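## Task

Take the foam block that sits inside the pantry cabinet and place it on the cabinet's second level counted from the bottom, where the cabinet floor counts as the first level and is not a shelf. Then close the cabinet door. The block must stay there without the robot holding it, and the robot must not tip over or finish leaning.

## Robot and tools

ROBOT. TidyBot++: a mobile base 0.54 m long, 0.50 m wide and 0.38 m tall on four driven casters, carrying a single seven-joint arm with a two-finger gripper. The shoulder sits 0.12 m ahead of the base centre and 0.68 m above the floor. base_camera is fixed to the base, at about (0.22, 0, 0.34) m, looking forward and down (644x364 pinhole). wrist_camera is a fisheye (644x476) that looks along the hand. Calibration can be off by about half a degree and a few millimetres, and the wrist camera's pose also inherits joint reading errors.

FRAMES. Base frame: origin on the floor below the base centre, x forward, y left, z up. hand_pose is reported in it: the point between the finger pads; its z axis runs out along the fingers, its y axis is the direction the fingers open and close. The odometry frame is the base frame as it was when the scene began. base_odometry counts wheel rotation only, so slip shows up as travel, and it can drift a few cm and several degrees over many moves. Heading is positive to the left, within -3.142 to 3.142. base_tilt is in degrees, positive when leaning forward or right, with a fixed bias up to about 1 degree.

execute_actions. Arguments: actions (a list holding zero or one action) and cameras (list of "base_camera", "wrist_camera" or "all"; omitted, null or ["all"] gives every image, [] gives none). An empty list only reports state and images. An action may contain:
- base: an object with exactly one key, a relative offset from where the base last reported itself. translate_m: metres, forward positive, -2 to 2. strafe_m: metres sideways, left positive, -2 to 2. rotate_rad: radians, counter-clockwise from above positive, -6.3 to 6.3. A move needing over 8.667 s at its top speed is refused.
- joints: an object of absolute targets by name (not offsets). joint_1_rad: any angle, turns the whole arm about vertical, positive is clockwise from above (opposite to rotate_rad). joint_2_rad shoulder -2.249 to 2.249. joint_3_rad any angle (upper-arm roll). joint_4_rad elbow -2.579 to 2.579. joint_5_rad any angle (forearm roll). joint_6_rad wrist -2.099 to 2.099. joint_7_rad any angle (hand roll; hand pointing down, positive is counter-clockwise from above, and at 1.57 the fingers open toward left and right). gripper_pos 0 (open) to 1 (closed). Done tolerances: 0.039 for joints 1-4, 0.056 for 5-7, 0.03 for the gripper. Any-angle joints go the short way, so turn by steps under half a turn.
- speeds: caps for this action only: translate_m and strafe_m 0.05-0.5 m/s, rotate_rad 0.1-1.57 rad/s; the maximum is the default.
Base and joint motions begin together and may end at different times; no action lasts over 15 s. A joint or base you omit may keep pushing toward its previous target. An unknown key or out-of-range number rejects the whole call. If a result reports a stop, the remaining calls in that same reply are skipped.

wait: seconds from 0 to 10; commands nothing, returns state and images. zoom_image: camera (base_camera or wrist_camera) and region [x0, y0, x1, y1] in pixels of that camera's latest full image, top-left origin, at most 504x504. finished_scene: scene number (1 or 2); it is final and reports success, then gives the next task. Always answer with a tool call; a reply without one ends everything.

ARM GEOMETRY. Upper arm 0.42 m, forearm 0.31 m, hand 0.31 m to the hand point. With joint_1_rad 0, joint_3_rad 3.14 and joint_5_rad 0 (near the start) the arm moves in the base's x-z plane. Angles from vertical, forward positive: upper arm = j2, forearm = j2 - j4, hand = j2 - j4 - j6. The hand point's forward and upward offsets from the shoulder are the sums of length*sin and length*cos of those angles. Joints move up to 1.39 rad/s (1.22 for joints 5-7). At the start the arm is folded, hand down, reaching up to 0.08 m past the base front with the elbow up to 1.15 m high. A downward hand reaches at most about 0.94 m high, and only close to the base.

GRIPPER. Finger gap is roughly 85*(1 - gripper_pos) mm. At 1 the fingers squeeze with about 96-120 N continuously. "done" at 1 means the fingers met nothing; "off_target" means an object stopped them. Closed fingertips reach about 20 mm beyond the hand point.

RESULT LINES. base_status and joint_status per motion: "done"; "off_target" (resting short, maybe still pushing); "contact_stop" or "time_out" (target dropped, holds in place); "not_followed" with "joint command not followed" and a "cause:" line when the self-collision check withheld arm targets (the gripper still moves; withheld targets may be retried later). A blocked base pushes until timeout and may still report "done" while short. on_its_own lists uncommanded motion. motor_effort is percent of maximum, peak in brackets, noisy and biased. "ARM HIT" flags a hard hit on the base or the arm itself; nothing prevents arm-base contact.

ACCURACY. Friction and load leave the hand a cm or two off. To correct, send each joint its last command plus (desired angle minus read angle). While carrying something, never command a joint to its read angle; the arm may sink further.

FAULTS. Torque limits: joints 1-4 104.5 N m (warning 56.7), joints 5-7 51.3 N m (warning 29.4); a fault freezes arm and gripper for 10 s and skips the rest of the call. Holding loads heats motors, even while you think: MOTOR HOT from 60 C, OVER-TEMPERATURE FAULT at 75 C, after which unfinished keys say "limit_stop_at_motor_heat"; resend them.

AVOID. Tipping: the arm snagging above about 0.8 m while driving, or pushing or pulling sideways on a raised hand; retract the arm or back away to right the robot. Avoid drops, slips, slams, hard pushes and objects falling. The robot keeps its last command while you think. Finish with the item resting on the first shelf above the cabinet floor, released, door closed, robot upright.

Each tool is called after "Call:" by a JSON object that holds its "fn" and its "kwargs".

## Session

Call:
{"fn": "execute_actions", "kwargs": {"actions": []}}

Scene clock: 0.00 s.
base_odometry: x=+0.000 y=+0.000 heading=+0.000 (m, m, rad; odometry frame)
base_tilt: forward=+0.7 right=+0.1 (deg)
base_status: not commanded
joint_positions: joint_1_rad=+0.051 joint_2_rad=-0.335 joint_3_rad=+3.125 joint_4_rad=-2.544 joint_5_rad=+0.019 joint_6_rad=-0.830 joint_7_rad=+1.604 gripper_pos=+0.000
joint_status: not commanded
motor_effort: joint_1_rad=-2 joint_2_rad=-2 joint_3_rad=+1 joint_4_rad=+14 joint_5_rad=+1 joint_6_rad=+2 joint_7_rad=+1 (%)
hand_pose: x=+0.2647 y=-0.0086 z=+0.5822 quat_wxyz=(+0.012, +0.999, +0.006, +0.051) (m; base frame)
pictures: base_camera, wrist_camera
Images, in order (width x height): base_camera 644x364, wrist_camera 644x476.

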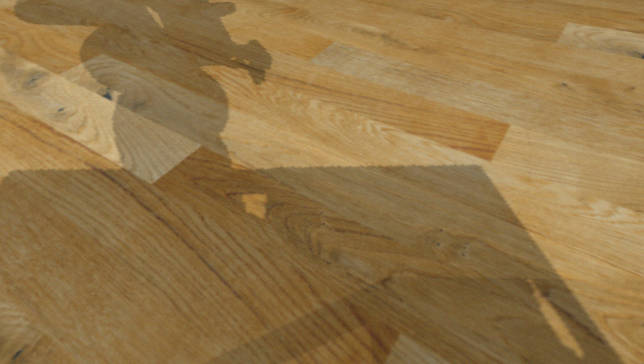

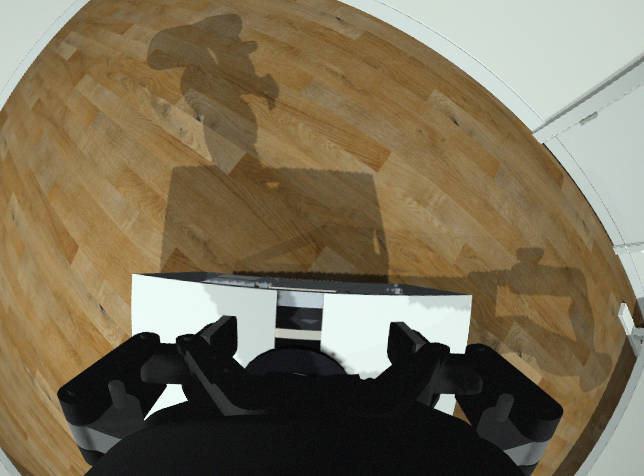

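Call:
{"fn": "execute_actions", "kwargs": {"actions": [{"base":{"rotate_rad":-1.0},"joints":{"joint_1_rad":0,"joint_2_rad":-0.6,"joint_4_rad":-2.3,"joint_6_rad":0.0}}]}}

Scene clock: 3.80 s.
base_odometry: x=+0.000 y=+0.000 heading=-0.999 (m, m, rad; odometry frame)
base_tilt: forward=+0.7 right=+0.1 (deg)
base_status: done
joint_positions: joint_1_rad=+0.020 joint_2_rad=-0.584 joint_3_rad=+3.125 joint_4_rad=-2.307 joint_5_rad=+0.019 joint_6_rad=-0.025 joint_7_rad=+1.604 gripper_pos=+0.000
joint_status: all done
motor_effort: joint_1_rad=-1(0) joint_2_rad=-2(4) joint_3_rad=+1(2) joint_4_rad=+23(22) joint_5_rad=+0(1) joint_6_rad=+9(10) joint_7_rad=+1(1) (%)
hand_pose: x=+0.5041 y=+0.0011 z=+0.9299 quat_wxyz=(+0.023, +0.767, +0.021, +0.641) (m; base frame)
pictures: base_camera, wrist_camera
camera_calibration (this result's frames):
wrist_camera: T_world_to_cam=[[0.0364996, -0.99639, 0.0766495, -0.0804136], [-0.164415, -0.0816428, -0.983007, 1.0539], [0.985716, 0.023277, -0.166801, -0.205509], [0, 0, 0, 1]] pos_world=[0.378785, 0.0107034, 1.00787]
Images, in order (width x height): base_camera 644x364, wrist_camera 644x476.

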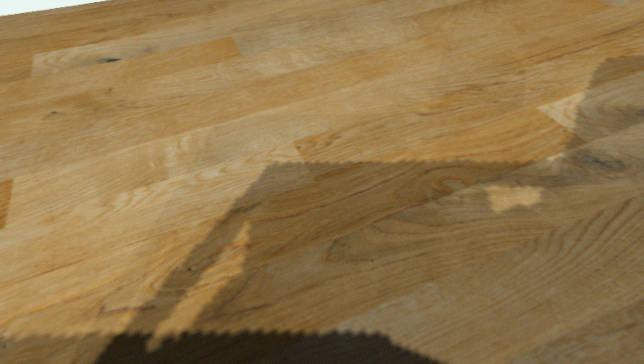

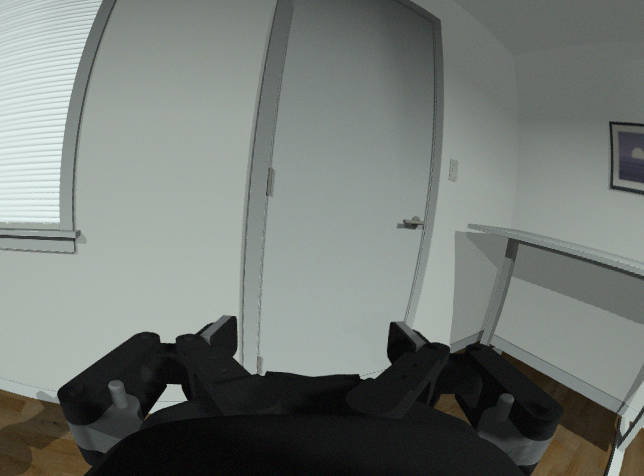

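Call:
{"fn": "execute_actions", "kwargs": {"actions": [{"base":{"rotate_rad":-2.1}}], "cameras": ["wrist_camera"]}}

Scene clock: 9.60 s.
base_odometry: x=+0.000 y=+0.000 heading=-3.099 (m, m, rad; odometry frame)
base_tilt: forward=+0.7 right=+0.1 (deg)
base_status: done
joint_positions: joint_1_rad=+0.017 joint_2_rad=-0.584 joint_3_rad=+3.125 joint_4_rad=-2.307 joint_5_rad=+0.019 joint_6_rad=-0.025 joint_7_rad=+1.604 gripper_pos=+0.000
joint_status: not commanded
motor_effort: joint_1_rad=-1(0) joint_2_rad=-1(2) joint_3_rad=+1(2) joint_4_rad=+23(23) joint_5_rad=+0(0) joint_6_rad=+9(9) joint_7_rad=+1(1) (%)
hand_pose: x=+0.5040 y=+0.0024 z=+0.9299 quat_wxyz=(+0.022, +0.767, +0.022, +0.641) (m; base frame)
pictures: wrist_camera
camera_calibration (this result's frames):
wrist_camera: T_world_to_cam=[[0.0398443, -0.996262, 0.0766495, -0.0808117], [-0.16414, -0.0821943, -0.983007, 1.05386], [0.985632, 0.0265859, -0.166802, -0.205499], [0, 0, 0, 1]] pos_world=[0.378747, 0.0115755, 1.00787]
Images, in order (width x height): wrist_camera 644x476.

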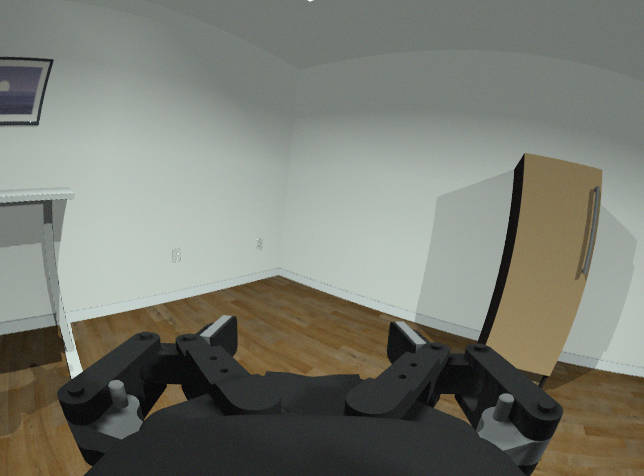

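Call:
{"fn": "execute_actions", "kwargs": {"actions": [{"base":{"rotate_rad":-0.85}}]}}

Scene clock: 12.37 s.
base_odometry: x=+0.000 y=+0.000 heading=+2.335 (m, m, rad; odometry frame)
base_tilt: forward=+0.7 right=+0.1 (deg)
base_status: done
joint_positions: joint_1_rad=+0.016 joint_2_rad=-0.584 joint_3_rad=+3.125 joint_4_rad=-2.307 joint_5_rad=+0.019 joint_6_rad=-0.025 joint_7_rad=+1.604 gripper_pos=+0.000
joint_status: not commanded
motor_effort: joint_1_rad=+0(1) joint_2_rad=-2(2) joint_3_rad=+1(2) joint_4_rad=+23(23) joint_5_rad=+0(0) joint_6_rad=+9(9) joint_7_rad=+1(1) (%)
hand_pose: x=+0.5040 y=+0.0029 z=+0.9299 quat_wxyz=(+0.021, +0.767, +0.022, +0.641) (m; base frame)
pictures: base_camera, wrist_camera
camera_calibration (this result's frames):
wrist_camera: T_world_to_cam=[[0.0410351, -0.996215, 0.0766284, -0.0809391], [-0.164042, -0.0823696, -0.983008, 1.05385], [0.9856, 0.0277676, -0.166801, -0.205496], [0, 0, 0, 1]] pos_world=[0.378734, 0.011879, 1.00787]
Images, in order (width x height): base_camera 644x364, wrist_camera 644x476.

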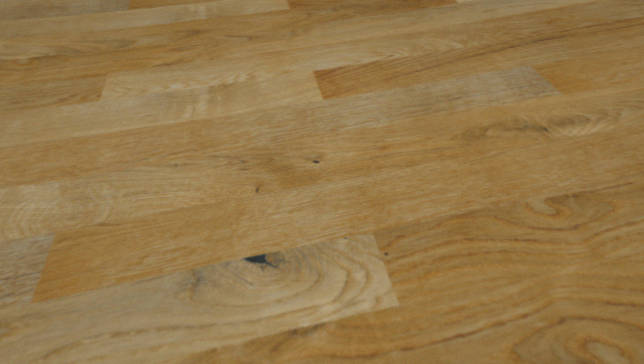

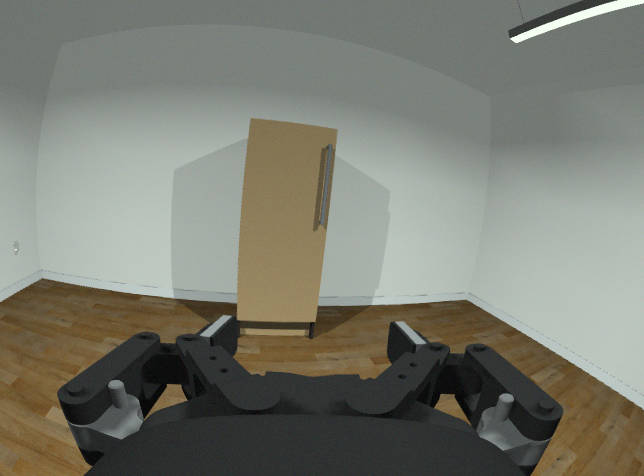

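Call:
{"fn": "execute_actions", "kwargs": {"actions": [{"base":{"translate_m":1.0}}]}}

Scene clock: 19.33 s.
base_odometry: x=-0.691 y=+0.723 heading=+2.334 (m, m, rad; odometry frame)
base_tilt: forward=+0.7 right=+0.1 (deg)
base_status: done
joint_positions: joint_1_rad=+0.016 joint_2_rad=-0.586 joint_3_rad=+3.125 joint_4_rad=-2.307 joint_5_rad=+0.019 joint_6_rad=-0.025 joint_7_rad=+1.604 gripper_pos=+0.000
joint_status: not commanded
motor_effort: joint_1_rad=-1(1) joint_2_rad=-1(3) joint_3_rad=+1(2) joint_4_rad=+23(24) joint_5_rad=-1(0) joint_6_rad=+9(9) joint_7_rad=+1(1) (%)
hand_pose: x=+0.5034 y=+0.0029 z=+0.9308 quat_wxyz=(+0.021, +0.766, +0.022, +0.642) (m; base frame)
pictures: base_camera, wrist_camera
camera_calibration (this result's frames):
wrist_camera: T_world_to_cam=[[0.0408483, -0.996211, 0.0767732, -0.0810155], [-0.16153, -0.0824108, -0.983421, 1.05384], [0.986022, 0.0277699, -0.164285, -0.207261], [0, 0, 0, 1]] pos_world=[0.3779, 0.0118946, 1.00853]
Images, in order (width x height): base_camera 644x364, wrist_camera 644x476.

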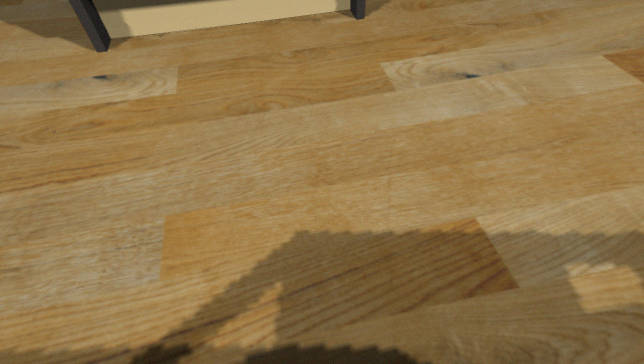

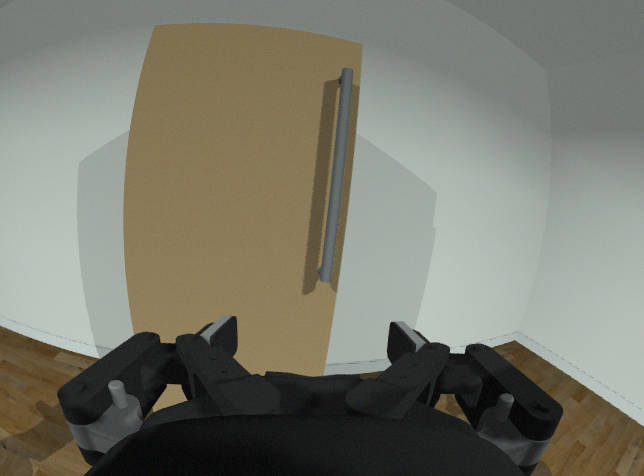

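Call:
{"fn": "execute_actions", "kwargs": {"actions": [{"base":{"rotate_rad":0.2}}], "cameras": []}}

Call:
{"fn": "execute_actions", "kwargs": {"actions": [{"base":{"strafe_m":-0.21}}], "cameras": []}}

Call:
{"fn": "execute_actions", "kwargs": {"actions": [{"base":{"translate_m":0.3}}]}}

Scene clock: 25.27 s.
base_odometry: x=-0.691 y=+0.723 heading=+2.534 (m, m, rad; odometry frame)
base_tilt: forward=+0.7 right=+0.1 (deg)
base_status: done
joint_positions: joint_1_rad=+0.014 joint_2_rad=-0.586 joint_3_rad=+3.125 joint_4_rad=-2.307 joint_5_rad=+0.019 joint_6_rad=-0.025 joint_7_rad=+1.604 gripper_pos=+0.000
joint_status: not commanded
motor_effort: joint_1_rad=-1(1) joint_2_rad=-1(2) joint_3_rad=+1(2) joint_4_rad=+23(23) joint_5_rad=+0(0) joint_6_rad=+9(9) joint_7_rad=+1(1) (%)
hand_pose: x=+0.5034 y=+0.0035 z=+0.9308 quat_wxyz=(+0.021, +0.766, +0.023, +0.642) (m; base frame)
pictures: none
No camera images: the call's "cameras" was empty. Leave "cameras" out to get every camera's image.

Scene clock: 26.93 s.
base_odometry: x=-0.571 y=+0.896 heading=+2.535 (m, m, rad; odometry frame)
base_tilt: forward=+0.7 right=+0.1 (deg)
base_status: done
joint_positions: joint_1_rad=+0.014 joint_2_rad=-0.586 joint_3_rad=+3.125 joint_4_rad=-2.307 joint_5_rad=+0.019 joint_6_rad=-0.025 joint_7_rad=+1.604 gripper_pos=+0.000
joint_status: not commanded
motor_effort: joint_1_rad=+0(1) joint_2_rad=-2(4) joint_3_rad=+1(3) joint_4_rad=+24(24) joint_5_rad=+0(1) joint_6_rad=+9(9) joint_7_rad=+1(1) (%)
hand_pose: x=+0.5034 y=+0.0035 z=+0.9308 quat_wxyz=(+0.021, +0.766, +0.023, +0.642) (m; base frame)
pictures: none
No camera images: the call's "cameras" was empty. Leave "cameras" out to get every camera's image.

Scene clock: 28.87 s.
base_odometry: x=-0.818 y=+1.067 heading=+2.535 (m, m, rad; odometry frame)
base_tilt: forward=+0.7 right=+0.0 (deg)
base_status: done
joint_positions: joint_1_rad=+0.014 joint_2_rad=-0.588 joint_3_rad=+3.125 joint_4_rad=-2.307 joint_5_rad=+0.019 joint_6_rad=-0.025 joint_7_rad=+1.604 gripper_pos=+0.000
joint_status: not commanded
motor_effort: joint_1_rad=-1(0) joint_2_rad=-2(4) joint_3_rad=+1(1) joint_4_rad=+23(24) joint_5_rad=+0(0) joint_6_rad=+9(9) joint_7_rad=+1(1) (%)
hand_pose: x=+0.5030 y=+0.0035 z=+0.9314 quat_wxyz=(+0.021, +0.766, +0.023, +0.643) (m; base frame)
pictures: base_camera, wrist_camera
camera_calibration (this result's frames):
wrist_camera: T_world_to_cam=[[0.0424104, -0.996148, 0.0767463, -0.0811833], [-0.159959, -0.0825945, -0.983662, 1.05382], [0.986212, 0.0294412, -0.162846, -0.208267], [0, 0, 0, 1]] pos_world=[0.377406, 0.0123005, 1.00891]
Images, in order (width x height): base_camera 644x364, wrist_camera 644x476.

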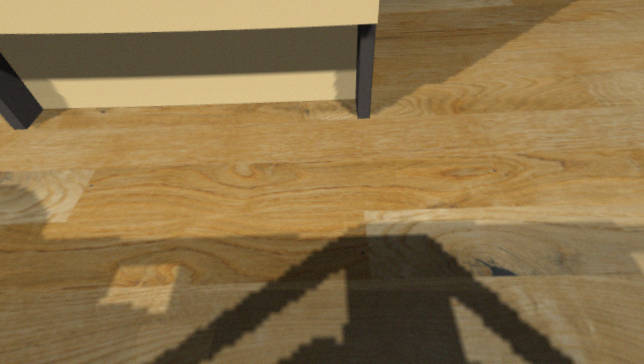

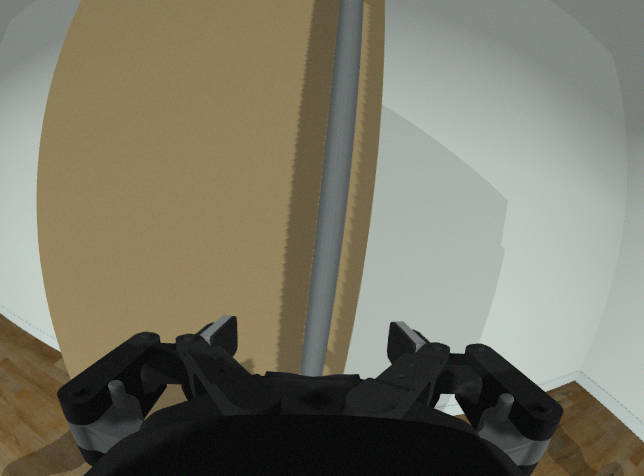

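Call:
{"fn": "execute_actions", "kwargs": {"actions": [{"base":{"translate_m":0.09,"translate_m":0.09},"speeds":{"translate_m":0.1}}]}}

Scene clock: 31.63 s.
base_odometry: x=-0.892 y=+1.119 heading=+2.535 (m, m, rad; odometry frame)
base_tilt: forward=+0.7 right=+0.1 (deg)
base_status: done
joint_positions: joint_1_rad=+0.014 joint_2_rad=-0.589 joint_3_rad=+3.125 joint_4_rad=-2.307 joint_5_rad=+0.019 joint_6_rad=-0.025 joint_7_rad=+1.604 gripper_pos=+0.000
joint_status: not commanded
motor_effort: joint_1_rad=-1(1) joint_2_rad=-1(3) joint_3_rad=+1(2) joint_4_rad=+23(24) joint_5_rad=+0(1) joint_6_rad=+9(9) joint_7_rad=+1(1) (%)
hand_pose: x=+0.5027 y=+0.0035 z=+0.9319 quat_wxyz=(+0.021, +0.765, +0.023, +0.643) (m; base frame)
pictures: base_camera, wrist_camera
camera_calibration (this result's frames):
wrist_camera: T_world_to_cam=[[0.0423023, -0.996147, 0.0768257, -0.0812246], [-0.158575, -0.0826141, -0.983885, 1.0538], [0.98644, 0.0294379, -0.161459, -0.20924], [0, 0, 0, 1]] pos_world=[0.376945, 0.0123069, 1.00928]
Images, in order (width x height): base_camera 644x364, wrist_camera 644x476.

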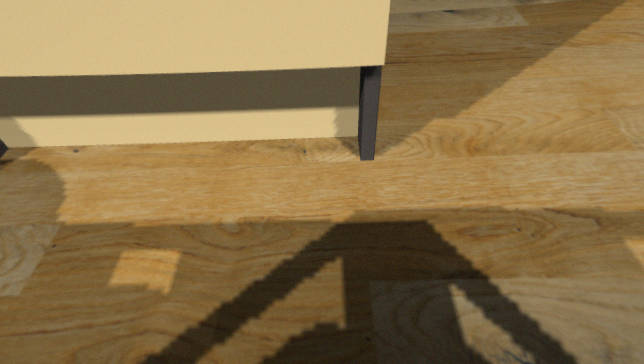

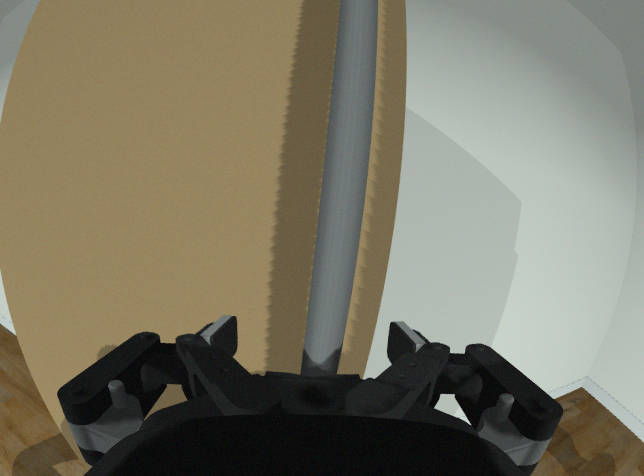

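Call:
{"fn": "execute_actions", "kwargs": {"actions": [{"base":{"translate_m":0.055},"speeds":{"translate_m":0.1}}], "cameras": []}}

Call:
{"fn": "execute_actions", "kwargs": {"actions": [{"joints":{"gripper_pos":1}}]}}

Scene clock: 33.90 s.
base_odometry: x=-0.937 y=+1.150 heading=+2.535 (m, m, rad; odometry frame)
base_tilt: forward=+0.7 right=+0.1 (deg)
base_status: done
joint_positions: joint_1_rad=+0.014 joint_2_rad=-0.590 joint_3_rad=+3.125 joint_4_rad=-2.307 joint_5_rad=+0.019 joint_6_rad=-0.025 joint_7_rad=+1.604 gripper_pos=+0.000
joint_status: not commanded
motor_effort: joint_1_rad=-1(0) joint_2_rad=-1(3) joint_3_rad=+1(2) joint_4_rad=+23(24) joint_5_rad=+0(0) joint_6_rad=+9(9) joint_7_rad=+1(1) (%)
hand_pose: x=+0.5025 y=+0.0035 z=+0.9323 quat_wxyz=(+0.021, +0.765, +0.023, +0.644) (m; base frame)
pictures: none
No camera images: the call's "cameras" was empty. Leave "cameras" out to get every camera's image.

Scene clock: 48.90 s.
base_odometry: x=-0.937 y=+1.150 heading=+2.535 (m, m, rad; odometry frame)
base_tilt: forward=+0.7 right=+0.1 (deg)
base_status: not commanded
joint_positions: joint_1_rad=+0.013 joint_2_rad=-0.622 joint_3_rad=+3.142 joint_4_rad=-2.320 joint_5_rad=+0.019 joint_6_rad=-0.025 joint_7_rad=+1.604 gripper_pos=+0.748
joint_status: gripper_pos off_target (ended at +0.748, target +1.000)
motor_effort: joint_1_rad=-8(10) joint_2_rad=+7(10) joint_3_rad=-8(10) joint_4_rad=+30(33) joint_5_rad=+4(3) joint_6_rad=+14(16) joint_7_rad=+4(4) (%)
hand_pose: x=+0.4934 y=-0.0039 z=+0.9366 quat_wxyz=(+0.022, +0.759, +0.015, +0.651) (m; base frame)
pictures: base_camera, wrist_camera
camera_calibration (this result's frames):
wrist_camera: T_world_to_cam=[[0.0276057, -0.997298, 0.0680736, -0.0731324], [-0.139751, -0.0712812, -0.987618, 1.05057], [0.989802, 0.0177505, -0.141341, -0.219599], [0, 0, 0, 1]] pos_world=[0.366197, 0.00584904, 1.0115]
Images, in order (width x height): base_camera 644x364, wrist_camera 644x476.

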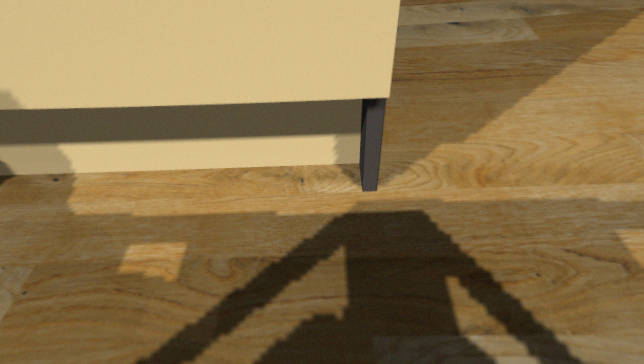

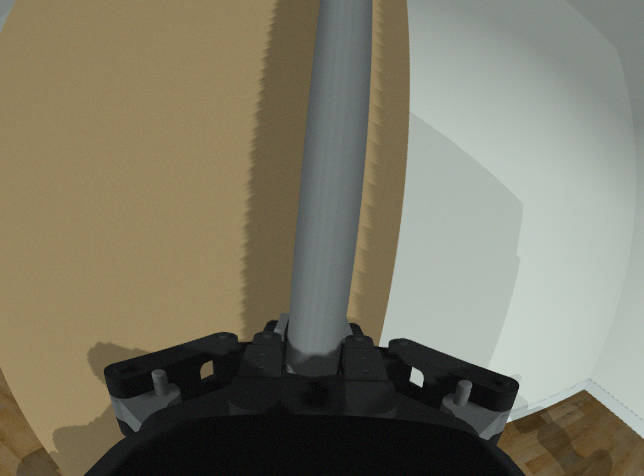

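Call:
{"fn": "execute_actions", "kwargs": {"actions": [{"base":{"translate_m":-0.15},"speeds":{"translate_m":0.1}}], "cameras": []}}

Call:
{"fn": "execute_actions", "kwargs": {"actions": [{"base":{"strafe_m":0.05},"speeds":{"strafe_m":0.1}}], "cameras": []}}

Call:
{"fn": "execute_actions", "kwargs": {"actions": [{"base":{"translate_m":-0.13},"speeds":{"translate_m":0.1}}]}}

Scene clock: 52.63 s.
base_odometry: x=-0.814 y=+1.064 heading=+2.536 (m, m, rad; odometry frame)
base_tilt: forward=+0.7 right=+0.1 (deg)
base_status: done
joint_positions: joint_1_rad=-0.013 joint_2_rad=-0.584 joint_3_rad=+3.106 joint_4_rad=-2.297 joint_5_rad=+0.018 joint_6_rad=-0.023 joint_7_rad=+1.593 gripper_pos=+0.748
joint_status: not commanded
motor_effort: joint_1_rad=+3(5) joint_2_rad=-7(8) joint_3_rad=+5(7) joint_4_rad=+22(30) joint_5_rad=+6(7) joint_6_rad=+8(14) joint_7_rad=+7(7) (%)
hand_pose: x=+0.5043 y=+0.0227 z=+0.9363 quat_wxyz=(+0.007, +0.762, +0.038, +0.646) (m; base frame)
pictures: none
No camera images: the call's "cameras" was empty. Leave "cameras" out to get every camera's image.

Scene clock: 53.67 s.
base_odometry: x=-0.842 y=+1.023 heading=+2.536 (m, m, rad; odometry frame)
base_tilt: forward=+0.7 right=+0.1 (deg)
base_status: done
joint_positions: joint_1_rad=+0.035 joint_2_rad=-0.586 joint_3_rad=+3.173 joint_4_rad=-2.299 joint_5_rad=+0.018 joint_6_rad=-0.023 joint_7_rad=+1.593 gripper_pos=+0.748
joint_status: not commanded
motor_effort: joint_1_rad=-8(11) joint_2_rad=-1(7) joint_3_rad=-8(10) joint_4_rad=+26(28) joint_5_rad=+0(6) joint_6_rad=+11(13) joint_7_rad=+1(7) (%)
hand_pose: x=+0.5039 y=-0.0266 z=+0.9366 quat_wxyz=(+0.026, +0.763, -0.014, +0.646) (m; base frame)
pictures: none
No camera images: the call's "cameras" was empty. Leave "cameras" out to get every camera's image.

Scene clock: 55.63 s.
base_odometry: x=-0.735 y=+0.949 heading=+2.536 (m, m, rad; odometry frame)
base_tilt: forward=+0.8 right=+0.0 (deg)
base_status: done
joint_positions: joint_1_rad=-0.039 joint_2_rad=-0.579 joint_3_rad=+3.081 joint_4_rad=-2.298 joint_5_rad=+0.014 joint_6_rad=-0.015 joint_7_rad=+1.589 gripper_pos=+0.748
joint_status: not commanded
motor_effort: joint_1_rad=+5(10) joint_2_rad=-8(10) joint_3_rad=+8(12) joint_4_rad=+20(25) joint_5_rad=+6(6) joint_6_rad=+6(11) joint_7_rad=+7(8) (%)
hand_pose: x=+0.5041 y=+0.0443 z=+0.9363 quat_wxyz=(-0.006, +0.760, +0.057, +0.647) (m; base frame)
pictures: base_camera, wrist_camera
camera_calibration (this result's frames):
wrist_camera: T_world_to_cam=[[0.127472, -0.988556, 0.0806702, -0.0878699], [-0.14196, -0.0986807, -0.984941, 1.05497], [0.98163, 0.114101, -0.152914, -0.220498], [0, 0, 0, 1]] pos_world=[0.377411, 0.0423995, 1.01245]
Images, in order (width x height): base_camera 644x364, wrist_camera 644x476.

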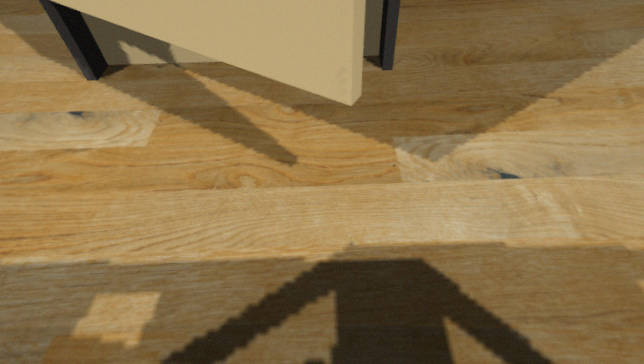

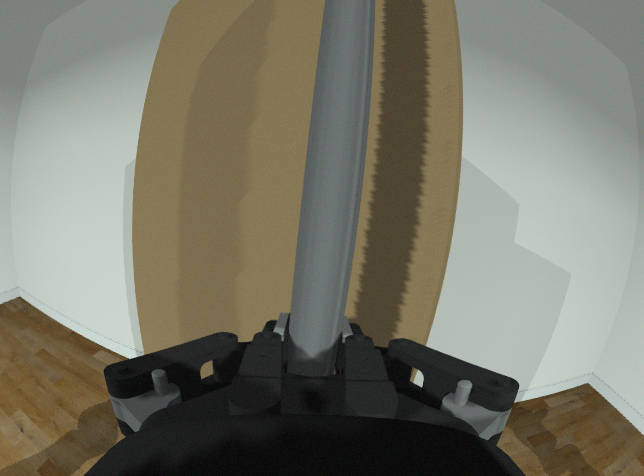

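Call:
{"fn": "execute_actions", "kwargs": {"actions": [{"base":{"strafe_m":0.11},"speeds":{"strafe_m":0.1}}], "cameras": []}}

Call:
{"fn": "execute_actions", "kwargs": {"actions": [{"base":{"translate_m":-0.12},"speeds":{"translate_m":0.1}}], "cameras": []}}

Call:
{"fn": "execute_actions", "kwargs": {"actions": [{"base":{"strafe_m":0.14},"speeds":{"strafe_m":0.1}}]}}

Scene clock: 59.10 s.
base_odometry: x=-0.798 y=+0.859 heading=+2.536 (m, m, rad; odometry frame)
base_tilt: forward=+0.7 right=+0.1 (deg)
base_status: done
joint_positions: joint_1_rad=+0.072 joint_2_rad=-0.613 joint_3_rad=+3.208 joint_4_rad=-2.319 joint_5_rad=+0.014 joint_6_rad=-0.015 joint_7_rad=+1.589 gripper_pos=+0.748
joint_status: not commanded
motor_effort: joint_1_rad=-15(16) joint_2_rad=+6(9) joint_3_rad=-15(17) joint_4_rad=+30(32) joint_5_rad=-1(6) joint_6_rad=+15(15) joint_7_rad=-1(7) (%)
hand_pose: x=+0.4930 y=-0.0560 z=+0.9372 quat_wxyz=(+0.037, +0.757, -0.048, +0.651) (m; base frame)
pictures: none
No camera images: the call's "cameras" was empty. Leave "cameras" out to get every camera's image.

Scene clock: 61.00 s.
base_odometry: x=-0.699 y=+0.791 heading=+2.536 (m, m, rad; odometry frame)
base_tilt: forward=+0.8 right=+0.0 (deg)
base_status: done
joint_positions: joint_1_rad=-0.047 joint_2_rad=-0.527 joint_3_rad=+3.071 joint_4_rad=-2.272 joint_5_rad=+0.014 joint_6_rad=+0.006 joint_7_rad=+1.589 gripper_pos=+0.748
joint_status: not commanded
motor_effort: joint_1_rad=+7(16) joint_2_rad=-18(22) joint_3_rad=+11(15) joint_4_rad=+15(29) joint_5_rad=+5(6) joint_6_rad=+3(14) joint_7_rad=+6(7) (%)
hand_pose: x=+0.5200 y=+0.0541 z=+0.9377 quat_wxyz=(-0.011, +0.762, +0.065, +0.645) (m; base frame)
pictures: none
No camera images: the call's "cameras" was empty. Leave "cameras" out to get every camera's image.

Scene clock: 63.00 s.
base_odometry: x=-0.779 y=+0.676 heading=+2.536 (m, m, rad; odometry frame)
base_tilt: forward=+0.7 right=+0.1 (deg)
base_status: done
joint_positions: joint_1_rad=+0.047 joint_2_rad=-0.639 joint_3_rad=+3.174 joint_4_rad=-2.334 joint_5_rad=+0.014 joint_6_rad=-0.013 joint_7_rad=+1.589 gripper_pos=+0.748
joint_status: not commanded
motor_effort: joint_1_rad=-10(13) joint_2_rad=+9(20) joint_3_rad=-8(11) joint_4_rad=+31(34) joint_5_rad=-1(5) joint_6_rad=+15(18) joint_7_rad=-1(6) (%)
hand_pose: x=+0.4876 y=-0.0308 z=+0.9383 quat_wxyz=(+0.027, +0.754, -0.022, +0.656) (m; base frame)
pictures: base_camera, wrist_camera
camera_calibration (this result's frames):
wrist_camera: T_world_to_cam=[[-0.0356802, -0.998927, 0.0295141, -0.0328842], [-0.125906, -0.0248043, -0.991732, 1.048], [0.9914, -0.0391012, -0.124886, -0.231121], [0, 0, 0, 1]] pos_world=[0.359911, -0.0158911, 1.01145]
Images, in order (width x height): base_camera 644x364, wrist_camera 644x476.

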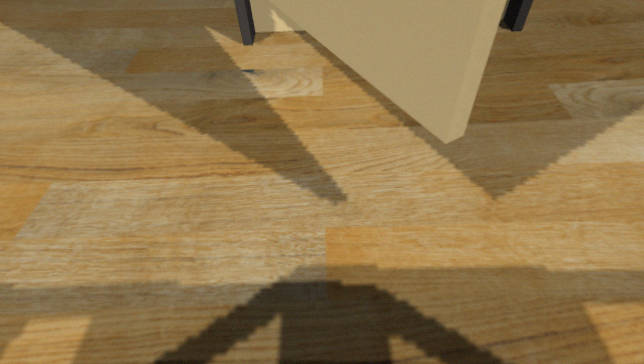

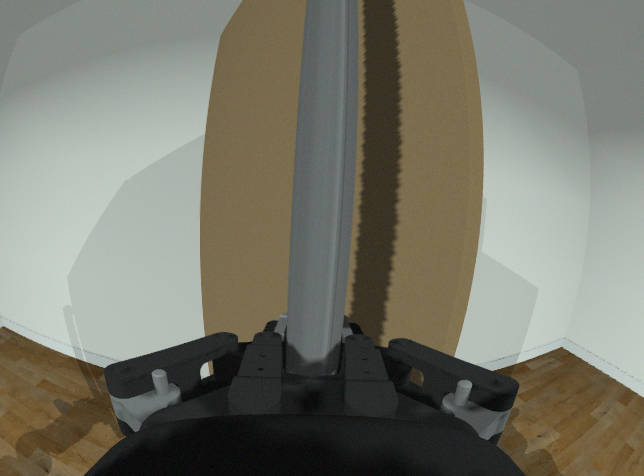

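Call:
{"fn": "execute_actions", "kwargs": {"actions": [{"joints":{"gripper_pos":0}}], "cameras": []}}

Call:
{"fn": "execute_actions", "kwargs": {"actions": [{"base":{"translate_m":-0.12}}], "cameras": []}}

Call:
{"fn": "execute_actions", "kwargs": {"actions": [{"base":{"strafe_m":-0.27}}], "cameras": []}}

Call:
{"fn": "execute_actions", "kwargs": {"actions": [{"base":{"translate_m":0.2}}]}}

Scene clock: 66.43 s.
base_odometry: x=-0.779 y=+0.676 heading=+2.536 (m, m, rad; odometry frame)
base_tilt: forward=+0.7 right=+0.1 (deg)
base_status: not commanded
joint_positions: joint_1_rad=+0.013 joint_2_rad=-0.617 joint_3_rad=+3.132 joint_4_rad=-2.317 joint_5_rad=+0.014 joint_6_rad=-0.013 joint_7_rad=+1.589 gripper_pos=+0.000
joint_status: all done
motor_effort: joint_1_rad=-2(10) joint_2_rad=+0(9) joint_3_rad=+1(8) joint_4_rad=+23(31) joint_5_rad=+0(3) joint_6_rad=+9(15) joint_7_rad=+1(1) (%)
hand_pose: x=+0.4954 y=+0.0008 z=+0.9407 quat_wxyz=(+0.015, +0.755, +0.012, +0.655) (m; base frame)
pictures: none
No camera images: the call's "cameras" was empty. Leave "cameras" out to get every camera's image.

Scene clock: 67.77 s.
base_odometry: x=-0.680 y=+0.607 heading=+2.536 (m, m, rad; odometry frame)
base_tilt: forward=+0.7 right=+0.1 (deg)
base_status: done
joint_positions: joint_1_rad=+0.013 joint_2_rad=-0.614 joint_3_rad=+3.132 joint_4_rad=-2.316 joint_5_rad=+0.014 joint_6_rad=-0.013 joint_7_rad=+1.589 gripper_pos=+0.000
joint_status: not commanded
motor_effort: joint_1_rad=-1(1) joint_2_rad=-1(4) joint_3_rad=+1(1) joint_4_rad=+23(24) joint_5_rad=+0(0) joint_6_rad=+9(9) joint_7_rad=+1(1) (%)
hand_pose: x=+0.4961 y=+0.0008 z=+0.9398 quat_wxyz=(+0.015, +0.756, +0.012, +0.654) (m; base frame)
pictures: none
No camera images: the call's "cameras" was empty. Leave "cameras" out to get every camera's image.

Scene clock: 69.60 s.
base_odometry: x=-0.526 y=+0.829 heading=+2.535 (m, m, rad; odometry frame)
base_tilt: forward=+0.7 right=+0.1 (deg)
base_status: done
joint_positions: joint_1_rad=+0.013 joint_2_rad=-0.614 joint_3_rad=+3.131 joint_4_rad=-2.316 joint_5_rad=+0.014 joint_6_rad=-0.013 joint_7_rad=+1.589 gripper_pos=+0.000
joint_status: not commanded
motor_effort: joint_1_rad=-1(0) joint_2_rad=+0(1) joint_3_rad=+1(3) joint_4_rad=+23(24) joint_5_rad=+0(1) joint_6_rad=+9(9) joint_7_rad=+1(1) (%)
hand_pose: x=+0.4961 y=+0.0009 z=+0.9398 quat_wxyz=(+0.015, +0.756, +0.012, +0.654) (m; base frame)
pictures: none
No camera images: the call's "cameras" was empty. Leave "cameras" out to get every camera's image.

Scene clock: 71.23 s.
base_odometry: x=-0.691 y=+0.943 heading=+2.535 (m, m, rad; odometry frame)
base_tilt: forward=+0.8 right=+0.1 (deg)
base_status: done
joint_positions: joint_1_rad=+0.013 joint_2_rad=-0.608 joint_3_rad=+3.131 joint_4_rad=-2.316 joint_5_rad=+0.014 joint_6_rad=-0.013 joint_7_rad=+1.589 gripper_pos=+0.000
joint_status: not commanded
motor_effort: joint_1_rad=-1(1) joint_2_rad=-1(4) joint_3_rad=+1(1) joint_4_rad=+23(24) joint_5_rad=+0(1) joint_6_rad=+9(9) joint_7_rad=+1(1) (%)
hand_pose: x=+0.4977 y=+0.0009 z=+0.9376 quat_wxyz=(+0.015, +0.758, +0.012, +0.652) (m; base frame)
pictures: base_camera, wrist_camera
camera_calibration (this result's frames):
wrist_camera: T_world_to_cam=[[0.0332303, -0.997969, 0.054354, -0.0584378], [-0.136653, -0.0584101, -0.988895, 1.0521], [0.990061, 0.0254337, -0.138317, -0.226862], [0, 0, 0, 1]] pos_world=[0.370322, 0.00890395, 1.01221]
Images, in order (width x height): base_camera 644x364, wrist_camera 644x476.

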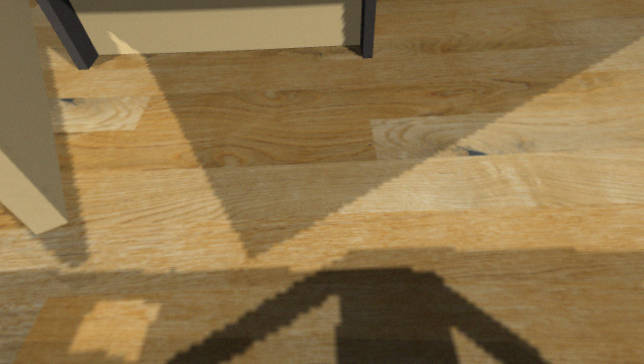

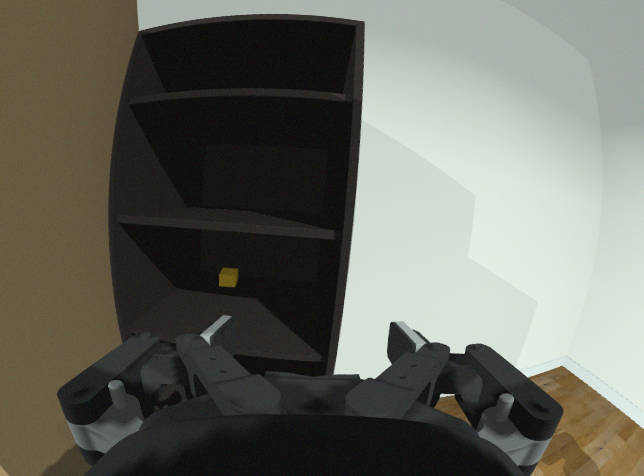

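Call:
{"fn": "execute_actions", "kwargs": {"actions": [{"base":{"strafe_m":0.44},"speeds":{"strafe_m":0.15}}]}}

Scene clock: 82.53 s.
base_odometry: x=-0.942 y=+0.582 heading=+2.535 (m, m, rad; odometry frame)
base_tilt: forward=+0.7 right=+0.1 (deg)
base_status: done
joint_positions: joint_1_rad=+0.014 joint_2_rad=-0.608 joint_3_rad=+3.130 joint_4_rad=-2.316 joint_5_rad=+0.014 joint_6_rad=-0.013 joint_7_rad=+1.589 gripper_pos=+0.000
joint_status: not commanded
motor_effort: joint_1_rad=-1(5) joint_2_rad=-1(3) joint_3_rad=+1(5) joint_4_rad=+23(25) joint_5_rad=+0(1) joint_6_rad=+9(9) joint_7_rad=+1(2) (%)
hand_pose: x=+0.4977 y=+0.0013 z=+0.9376 quat_wxyz=(+0.015, +0.758, +0.013, +0.652) (m; base frame)
pictures: base_camera, wrist_camera
camera_calibration (this result's frames):
wrist_camera: T_world_to_cam=[[0.0338002, -0.997908, 0.0551037, -0.0590173], [-0.136569, -0.0592297, -0.988858, 1.05207], [0.990054, 0.0258981, -0.138286, -0.22689], [0, 0, 0, 1]] pos_world=[0.370308, 0.00929594, 1.01222]
Images, in order (width x height): base_camera 644x364, wrist_camera 644x476.

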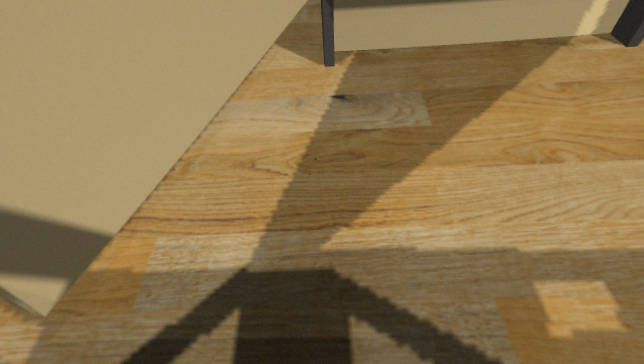

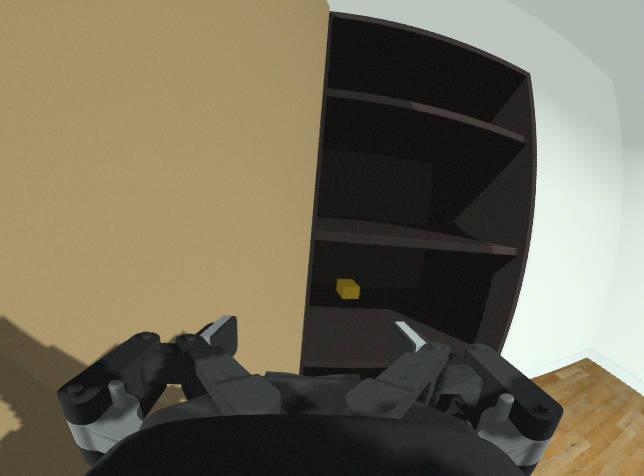

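Call:
{"fn": "execute_actions", "kwargs": {"actions": [{"joints":{"joint_1_rad":-0.9}}], "cameras": []}}

Call:
{"fn": "execute_actions", "kwargs": {"actions": [{"base":{"translate_m":-0.4},"joints":{"joint_1_rad":0}}], "cameras": []}}

Call:
{"fn": "execute_actions", "kwargs": {"actions": [{"base":{"strafe_m":-0.135},"joints":{"joint_1_rad":-0.015,"joint_2_rad":1.3,"joint_4_rad":-0.55,"joint_6_rad":0.28,"joint_7_rad":1.57}}]}}

Scene clock: 87.77 s.
base_odometry: x=-0.935 y=+0.592 heading=+2.503 (m, m, rad; odometry frame)
base_tilt: forward=+0.7 right=+0.2 (deg)
base_status: not commanded
joint_positions: joint_1_rad=-0.662 joint_2_rad=-0.642 joint_3_rad=+3.343 joint_4_rad=-2.330 joint_5_rad=+0.014 joint_6_rad=-0.014 joint_7_rad=+1.589 gripper_pos=+0.001
joint_status: joint_1_rad off_target (ended at -0.662, target -0.900)
motor_effort: joint_1_rad=-38(43) joint_2_rad=+13(16) joint_3_rad=-41(48) joint_4_rad=+31(34) joint_5_rad=-2(2) joint_6_rad=+16(18) joint_7_rad=+0(0) (%)
hand_pose: x=+0.4606 y=+0.1532 z=+0.9373 quat_wxyz=(-0.196, +0.738, +0.160, +0.626) (m; base frame)
pictures: none
No camera images: the call's "cameras" was empty. Leave "cameras" out to get every camera's image.

Scene clock: 89.93 s.
base_odometry: x=-0.613 y=+0.354 heading=+2.503 (m, m, rad; odometry frame)
base_tilt: forward=+0.7 right=+0.1 (deg)
base_status: done
joint_positions: joint_1_rad=-0.019 joint_2_rad=-0.614 joint_3_rad=+3.116 joint_4_rad=-2.313 joint_5_rad=+0.014 joint_6_rad=-0.014 joint_7_rad=+1.589 gripper_pos=+0.000
joint_status: all done
motor_effort: joint_1_rad=+0(39) joint_2_rad=+0(14) joint_3_rad=+1(41) joint_4_rad=+23(31) joint_5_rad=+0(1) joint_6_rad=+9(15) joint_7_rad=+1(0) (%)
hand_pose: x=+0.4957 y=+0.0201 z=+0.9415 quat_wxyz=(+0.003, +0.755, +0.032, +0.655) (m; base frame)
pictures: none
No camera images: the call's "cameras" was empty. Leave "cameras" out to get every camera's image.

Scene clock: 92.97 s.
base_odometry: x=-0.533 y=+0.462 heading=+2.503 (m, m, rad; odometry frame)
base_tilt: forward=+0.8 right=+0.1 (deg)
base_status: done
joint_positions: joint_1_rad=-0.019 joint_2_rad=+1.285 joint_3_rad=+3.120 joint_4_rad=-0.574 joint_5_rad=+0.014 joint_6_rad=+0.238 joint_7_rad=+1.589 gripper_pos=+0.000
joint_status: all done
motor_effort: joint_1_rad=-2(1) joint_2_rad=-58(60) joint_3_rad=+0(3) joint_4_rad=+22(24) joint_5_rad=+0(0) joint_6_rad=+9(10) joint_7_rad=+1(1) (%)
hand_pose: x=+1.1345 y=+0.0274 z=+0.6958 quat_wxyz=(-0.006, +0.724, +0.015, +0.689) (m; base frame)
pictures: base_camera, wrist_camera
camera_calibration (this result's frames):
wrist_camera: T_world_to_cam=[[0.0614561, -0.997628, 0.0309978, -0.0557989], [-0.0361724, -0.0332623, -0.998792, 0.793737], [0.997454, 0.0602606, -0.0381307, -0.970496], [0, 0, 0, 1]] pos_world=[1.00017, 0.0292176, 0.757502]
Images, in order (width x height): base_camera 644x364, wrist_camera 644x476.

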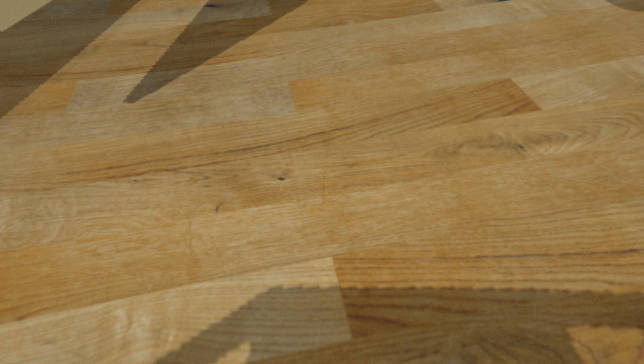

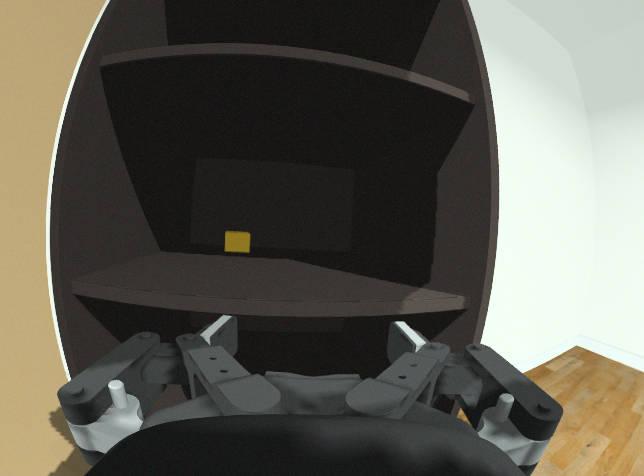

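Call:
{"fn": "execute_actions", "kwargs": {"actions": [{"base":{"rotate_rad":0.18},"joints":{"joint_2_rad":1.26}}], "cameras": []}}

Call:
{"fn": "execute_actions", "kwargs": {"actions": [{"base":{"strafe_m":-0.11}}]}}

Scene clock: 100.07 s.
base_odometry: x=-0.533 y=+0.462 heading=+2.683 (m, m, rad; odometry frame)
base_tilt: forward=+0.8 right=+0.1 (deg)
base_status: done
joint_positions: joint_1_rad=-0.016 joint_2_rad=+1.276 joint_3_rad=+3.120 joint_4_rad=-0.569 joint_5_rad=+0.014 joint_6_rad=+0.240 joint_7_rad=+1.589 gripper_pos=+0.000
joint_status: all done
motor_effort: joint_1_rad=-2(9) joint_2_rad=-58(61) joint_3_rad=+0(2) joint_4_rad=+23(24) joint_5_rad=+1(2) joint_6_rad=+9(10) joint_7_rad=+1(1) (%)
hand_pose: x=+1.1350 y=+0.0241 z=+0.7083 quat_wxyz=(-0.005, +0.719, +0.014, +0.695) (m; base frame)
pictures: none
No camera images: the call's "cameras" was empty. Leave "cameras" out to get every camera's image.

Scene clock: 101.50 s.
base_odometry: x=-0.484 y=+0.561 heading=+2.683 (m, m, rad; odometry frame)
base_tilt: forward=+0.8 right=+0.1 (deg)
base_status: done
joint_positions: joint_1_rad=-0.008 joint_2_rad=+1.276 joint_3_rad=+3.120 joint_4_rad=-0.569 joint_5_rad=+0.014 joint_6_rad=+0.240 joint_7_rad=+1.589 gripper_pos=+0.000
joint_status: not commanded
motor_effort: joint_1_rad=-1(5) joint_2_rad=-58(59) joint_3_rad=+0(1) joint_4_rad=+23(23) joint_5_rad=+0(0) joint_6_rad=+9(9) joint_7_rad=+1(1) (%)
hand_pose: x=+1.1351 y=+0.0160 z=+0.7083 quat_wxyz=(-0.002, +0.719, +0.011, +0.695) (m; base frame)
pictures: base_camera, wrist_camera
camera_calibration (this result's frames):
wrist_camera: T_world_to_cam=[[0.0497357, -0.998258, 0.0317492, -0.0547933], [-0.021123, -0.0328328, -0.999238, 0.789157], [0.998539, 0.0490271, -0.0227192, -0.981885], [0, 0, 0, 1]] pos_world=[0.999845, 0.0193514, 0.767987]
Images, in order (width x height): base_camera 644x364, wrist_camera 644x476.

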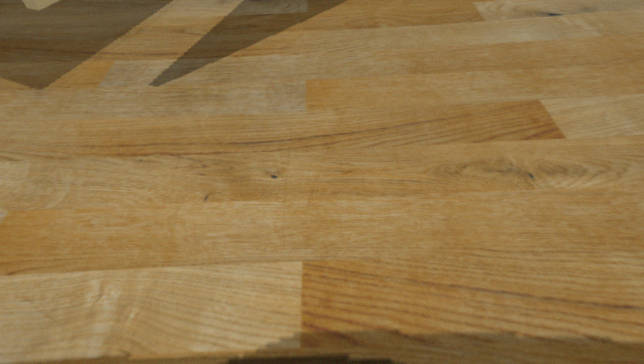

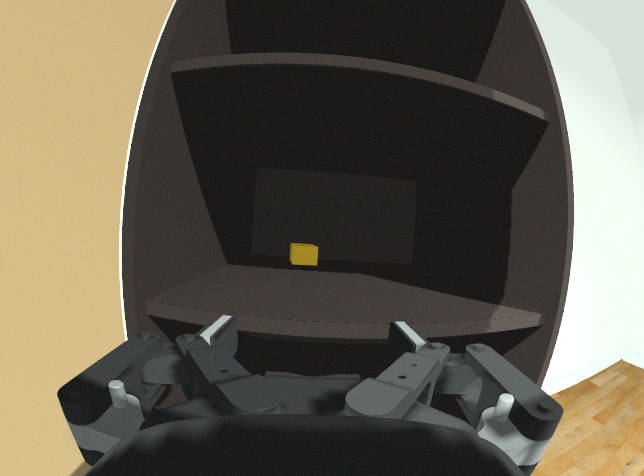

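Call:
{"fn": "execute_actions", "kwargs": {"actions": [{"joints":{"joint_2_rad":1.225,"joint_6_rad":0.26}}], "cameras": []}}

Call:
{"fn": "execute_actions", "kwargs": {"actions": [{"base":{"translate_m":0.3},"speeds":{"translate_m":0.2}}]}}

Scene clock: 105.07 s.
base_odometry: x=-0.484 y=+0.561 heading=+2.683 (m, m, rad; odometry frame)
base_tilt: forward=+0.8 right=+0.1 (deg)
base_status: not commanded
joint_positions: joint_1_rad=-0.008 joint_2_rad=+1.242 joint_3_rad=+3.120 joint_4_rad=-0.566 joint_5_rad=+0.014 joint_6_rad=+0.240 joint_7_rad=+1.589 gripper_pos=+0.000
joint_status: all done
motor_effort: joint_1_rad=-2(1) joint_2_rad=-58(61) joint_3_rad=+0(0) joint_4_rad=+23(24) joint_5_rad=+0(1) joint_6_rad=+9(9) joint_7_rad=+1(1) (%)
hand_pose: x=+1.1338 y=+0.0160 z=+0.7446 quat_wxyz=(-0.002, +0.706, +0.011, +0.708) (m; base frame)
pictures: none
No camera images: the call's "cameras" was empty. Leave "cameras" out to get every camera's image.

Scene clock: 107.37 s.
base_odometry: x=-0.753 y=+0.694 heading=+2.683 (m, m, rad; odometry frame)
base_tilt: forward=+0.8 right=+0.1 (deg)
base_status: done
joint_positions: joint_1_rad=-0.008 joint_2_rad=+1.241 joint_3_rad=+3.120 joint_4_rad=-0.566 joint_5_rad=+0.014 joint_6_rad=+0.240 joint_7_rad=+1.589 gripper_pos=+0.000
joint_status: not commanded
motor_effort: joint_1_rad=-1(3) joint_2_rad=-59(60) joint_3_rad=+0(0) joint_4_rad=+23(25) joint_5_rad=+0(0) joint_6_rad=+9(10) joint_7_rad=+1(1) (%)
hand_pose: x=+1.1338 y=+0.0162 z=+0.7455 quat_wxyz=(-0.002, +0.706, +0.011, +0.708) (m; base frame)
pictures: base_camera, wrist_camera
camera_calibration (this result's frames):
wrist_camera: T_world_to_cam=[[0.0487038, -0.998258, 0.0332926, -0.055673], [0.0166669, -0.0325153, -0.999332, 0.783529], [0.998674, 0.0492262, 0.0150543, -1.00805], [0, 0, 0, 1]] pos_world=[0.996364, 0.0195229, 0.800034]
Images, in order (width x height): base_camera 644x364, wrist_camera 644x476.

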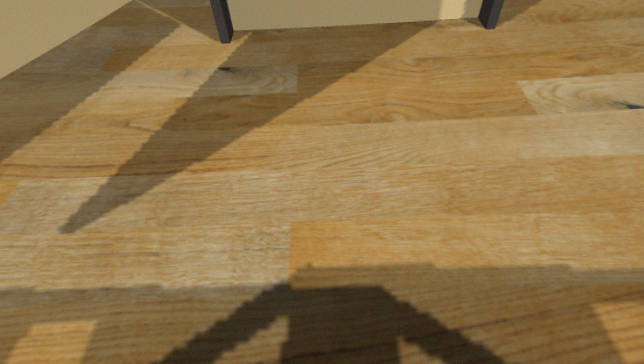

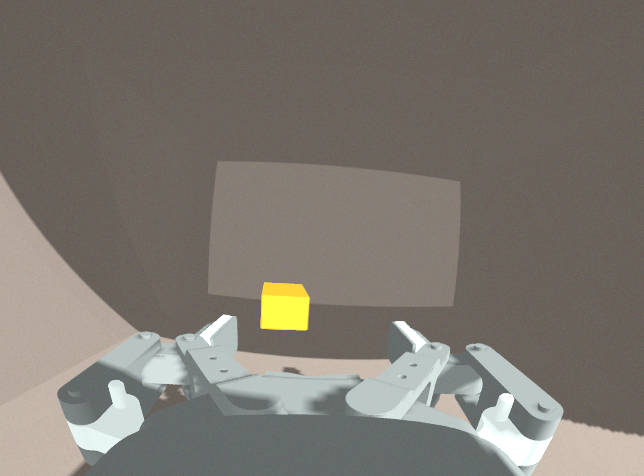

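Call:
{"fn": "execute_actions", "kwargs": {"actions": [{"base":{"strafe_m":0.055},"joints":{"joint_2_rad":1.275}}], "cameras": []}}

Call:
{"fn": "execute_actions", "kwargs": {"actions": [{"base":{"translate_m":0.15},"speeds":{"translate_m":0.15}}], "cameras": ["wrist_camera"]}}

Scene clock: 111.03 s.
base_odometry: x=-0.778 y=+0.645 heading=+2.683 (m, m, rad; odometry frame)
base_tilt: forward=+0.8 right=+0.1 (deg)
base_status: done
joint_positions: joint_1_rad=-0.022 joint_2_rad=+1.259 joint_3_rad=+3.120 joint_4_rad=-0.566 joint_5_rad=+0.014 joint_6_rad=+0.240 joint_7_rad=+1.589 gripper_pos=+0.000
joint_status: all done
motor_effort: joint_1_rad=-1(4) joint_2_rad=-58(60) joint_3_rad=+0(1) joint_4_rad=+23(23) joint_5_rad=+0(0) joint_6_rad=+9(9) joint_7_rad=+1(1) (%)
hand_pose: x=+1.1345 y=+0.0303 z=+0.7283 quat_wxyz=(-0.007, +0.712, +0.016, +0.702) (m; base frame)
pictures: none
No camera images: the call's "cameras" was empty. Leave "cameras" out to get every camera's image.

Scene clock: 112.73 s.
base_odometry: x=-0.912 y=+0.711 heading=+2.683 (m, m, rad; odometry frame)
base_tilt: forward=+0.8 right=+0.1 (deg)
base_status: done
joint_positions: joint_1_rad=-0.022 joint_2_rad=+1.259 joint_3_rad=+3.120 joint_4_rad=-0.566 joint_5_rad=+0.014 joint_6_rad=+0.240 joint_7_rad=+1.589 gripper_pos=+0.000
joint_status: not commanded
motor_effort: joint_1_rad=-1(2) joint_2_rad=-59(60) joint_3_rad=+0(0) joint_4_rad=+23(24) joint_5_rad=+0(0) joint_6_rad=+9(10) joint_7_rad=+1(1) (%)
hand_pose: x=+1.1345 y=+0.0303 z=+0.7278 quat_wxyz=(-0.007, +0.712, +0.016, +0.702) (m; base frame)
pictures: wrist_camera
camera_calibration (this result's frames):
wrist_camera: T_world_to_cam=[[0.0630596, -0.997478, 0.0325862, -0.056888], [0.0000018781, -0.032651, -0.999467, 0.785324], [0.99801, 0.0630261, -0.00205709, -0.996394], [0, 0, 0, 1]] pos_world=[0.997996, 0.0316958, 0.784709]
Images, in order (width x height): wrist_camera 644x476.

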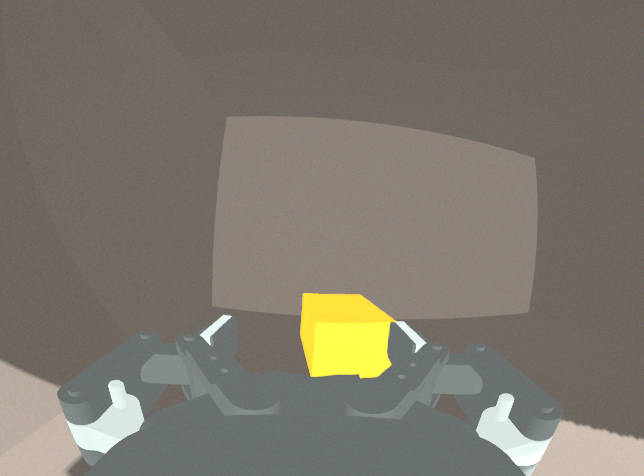

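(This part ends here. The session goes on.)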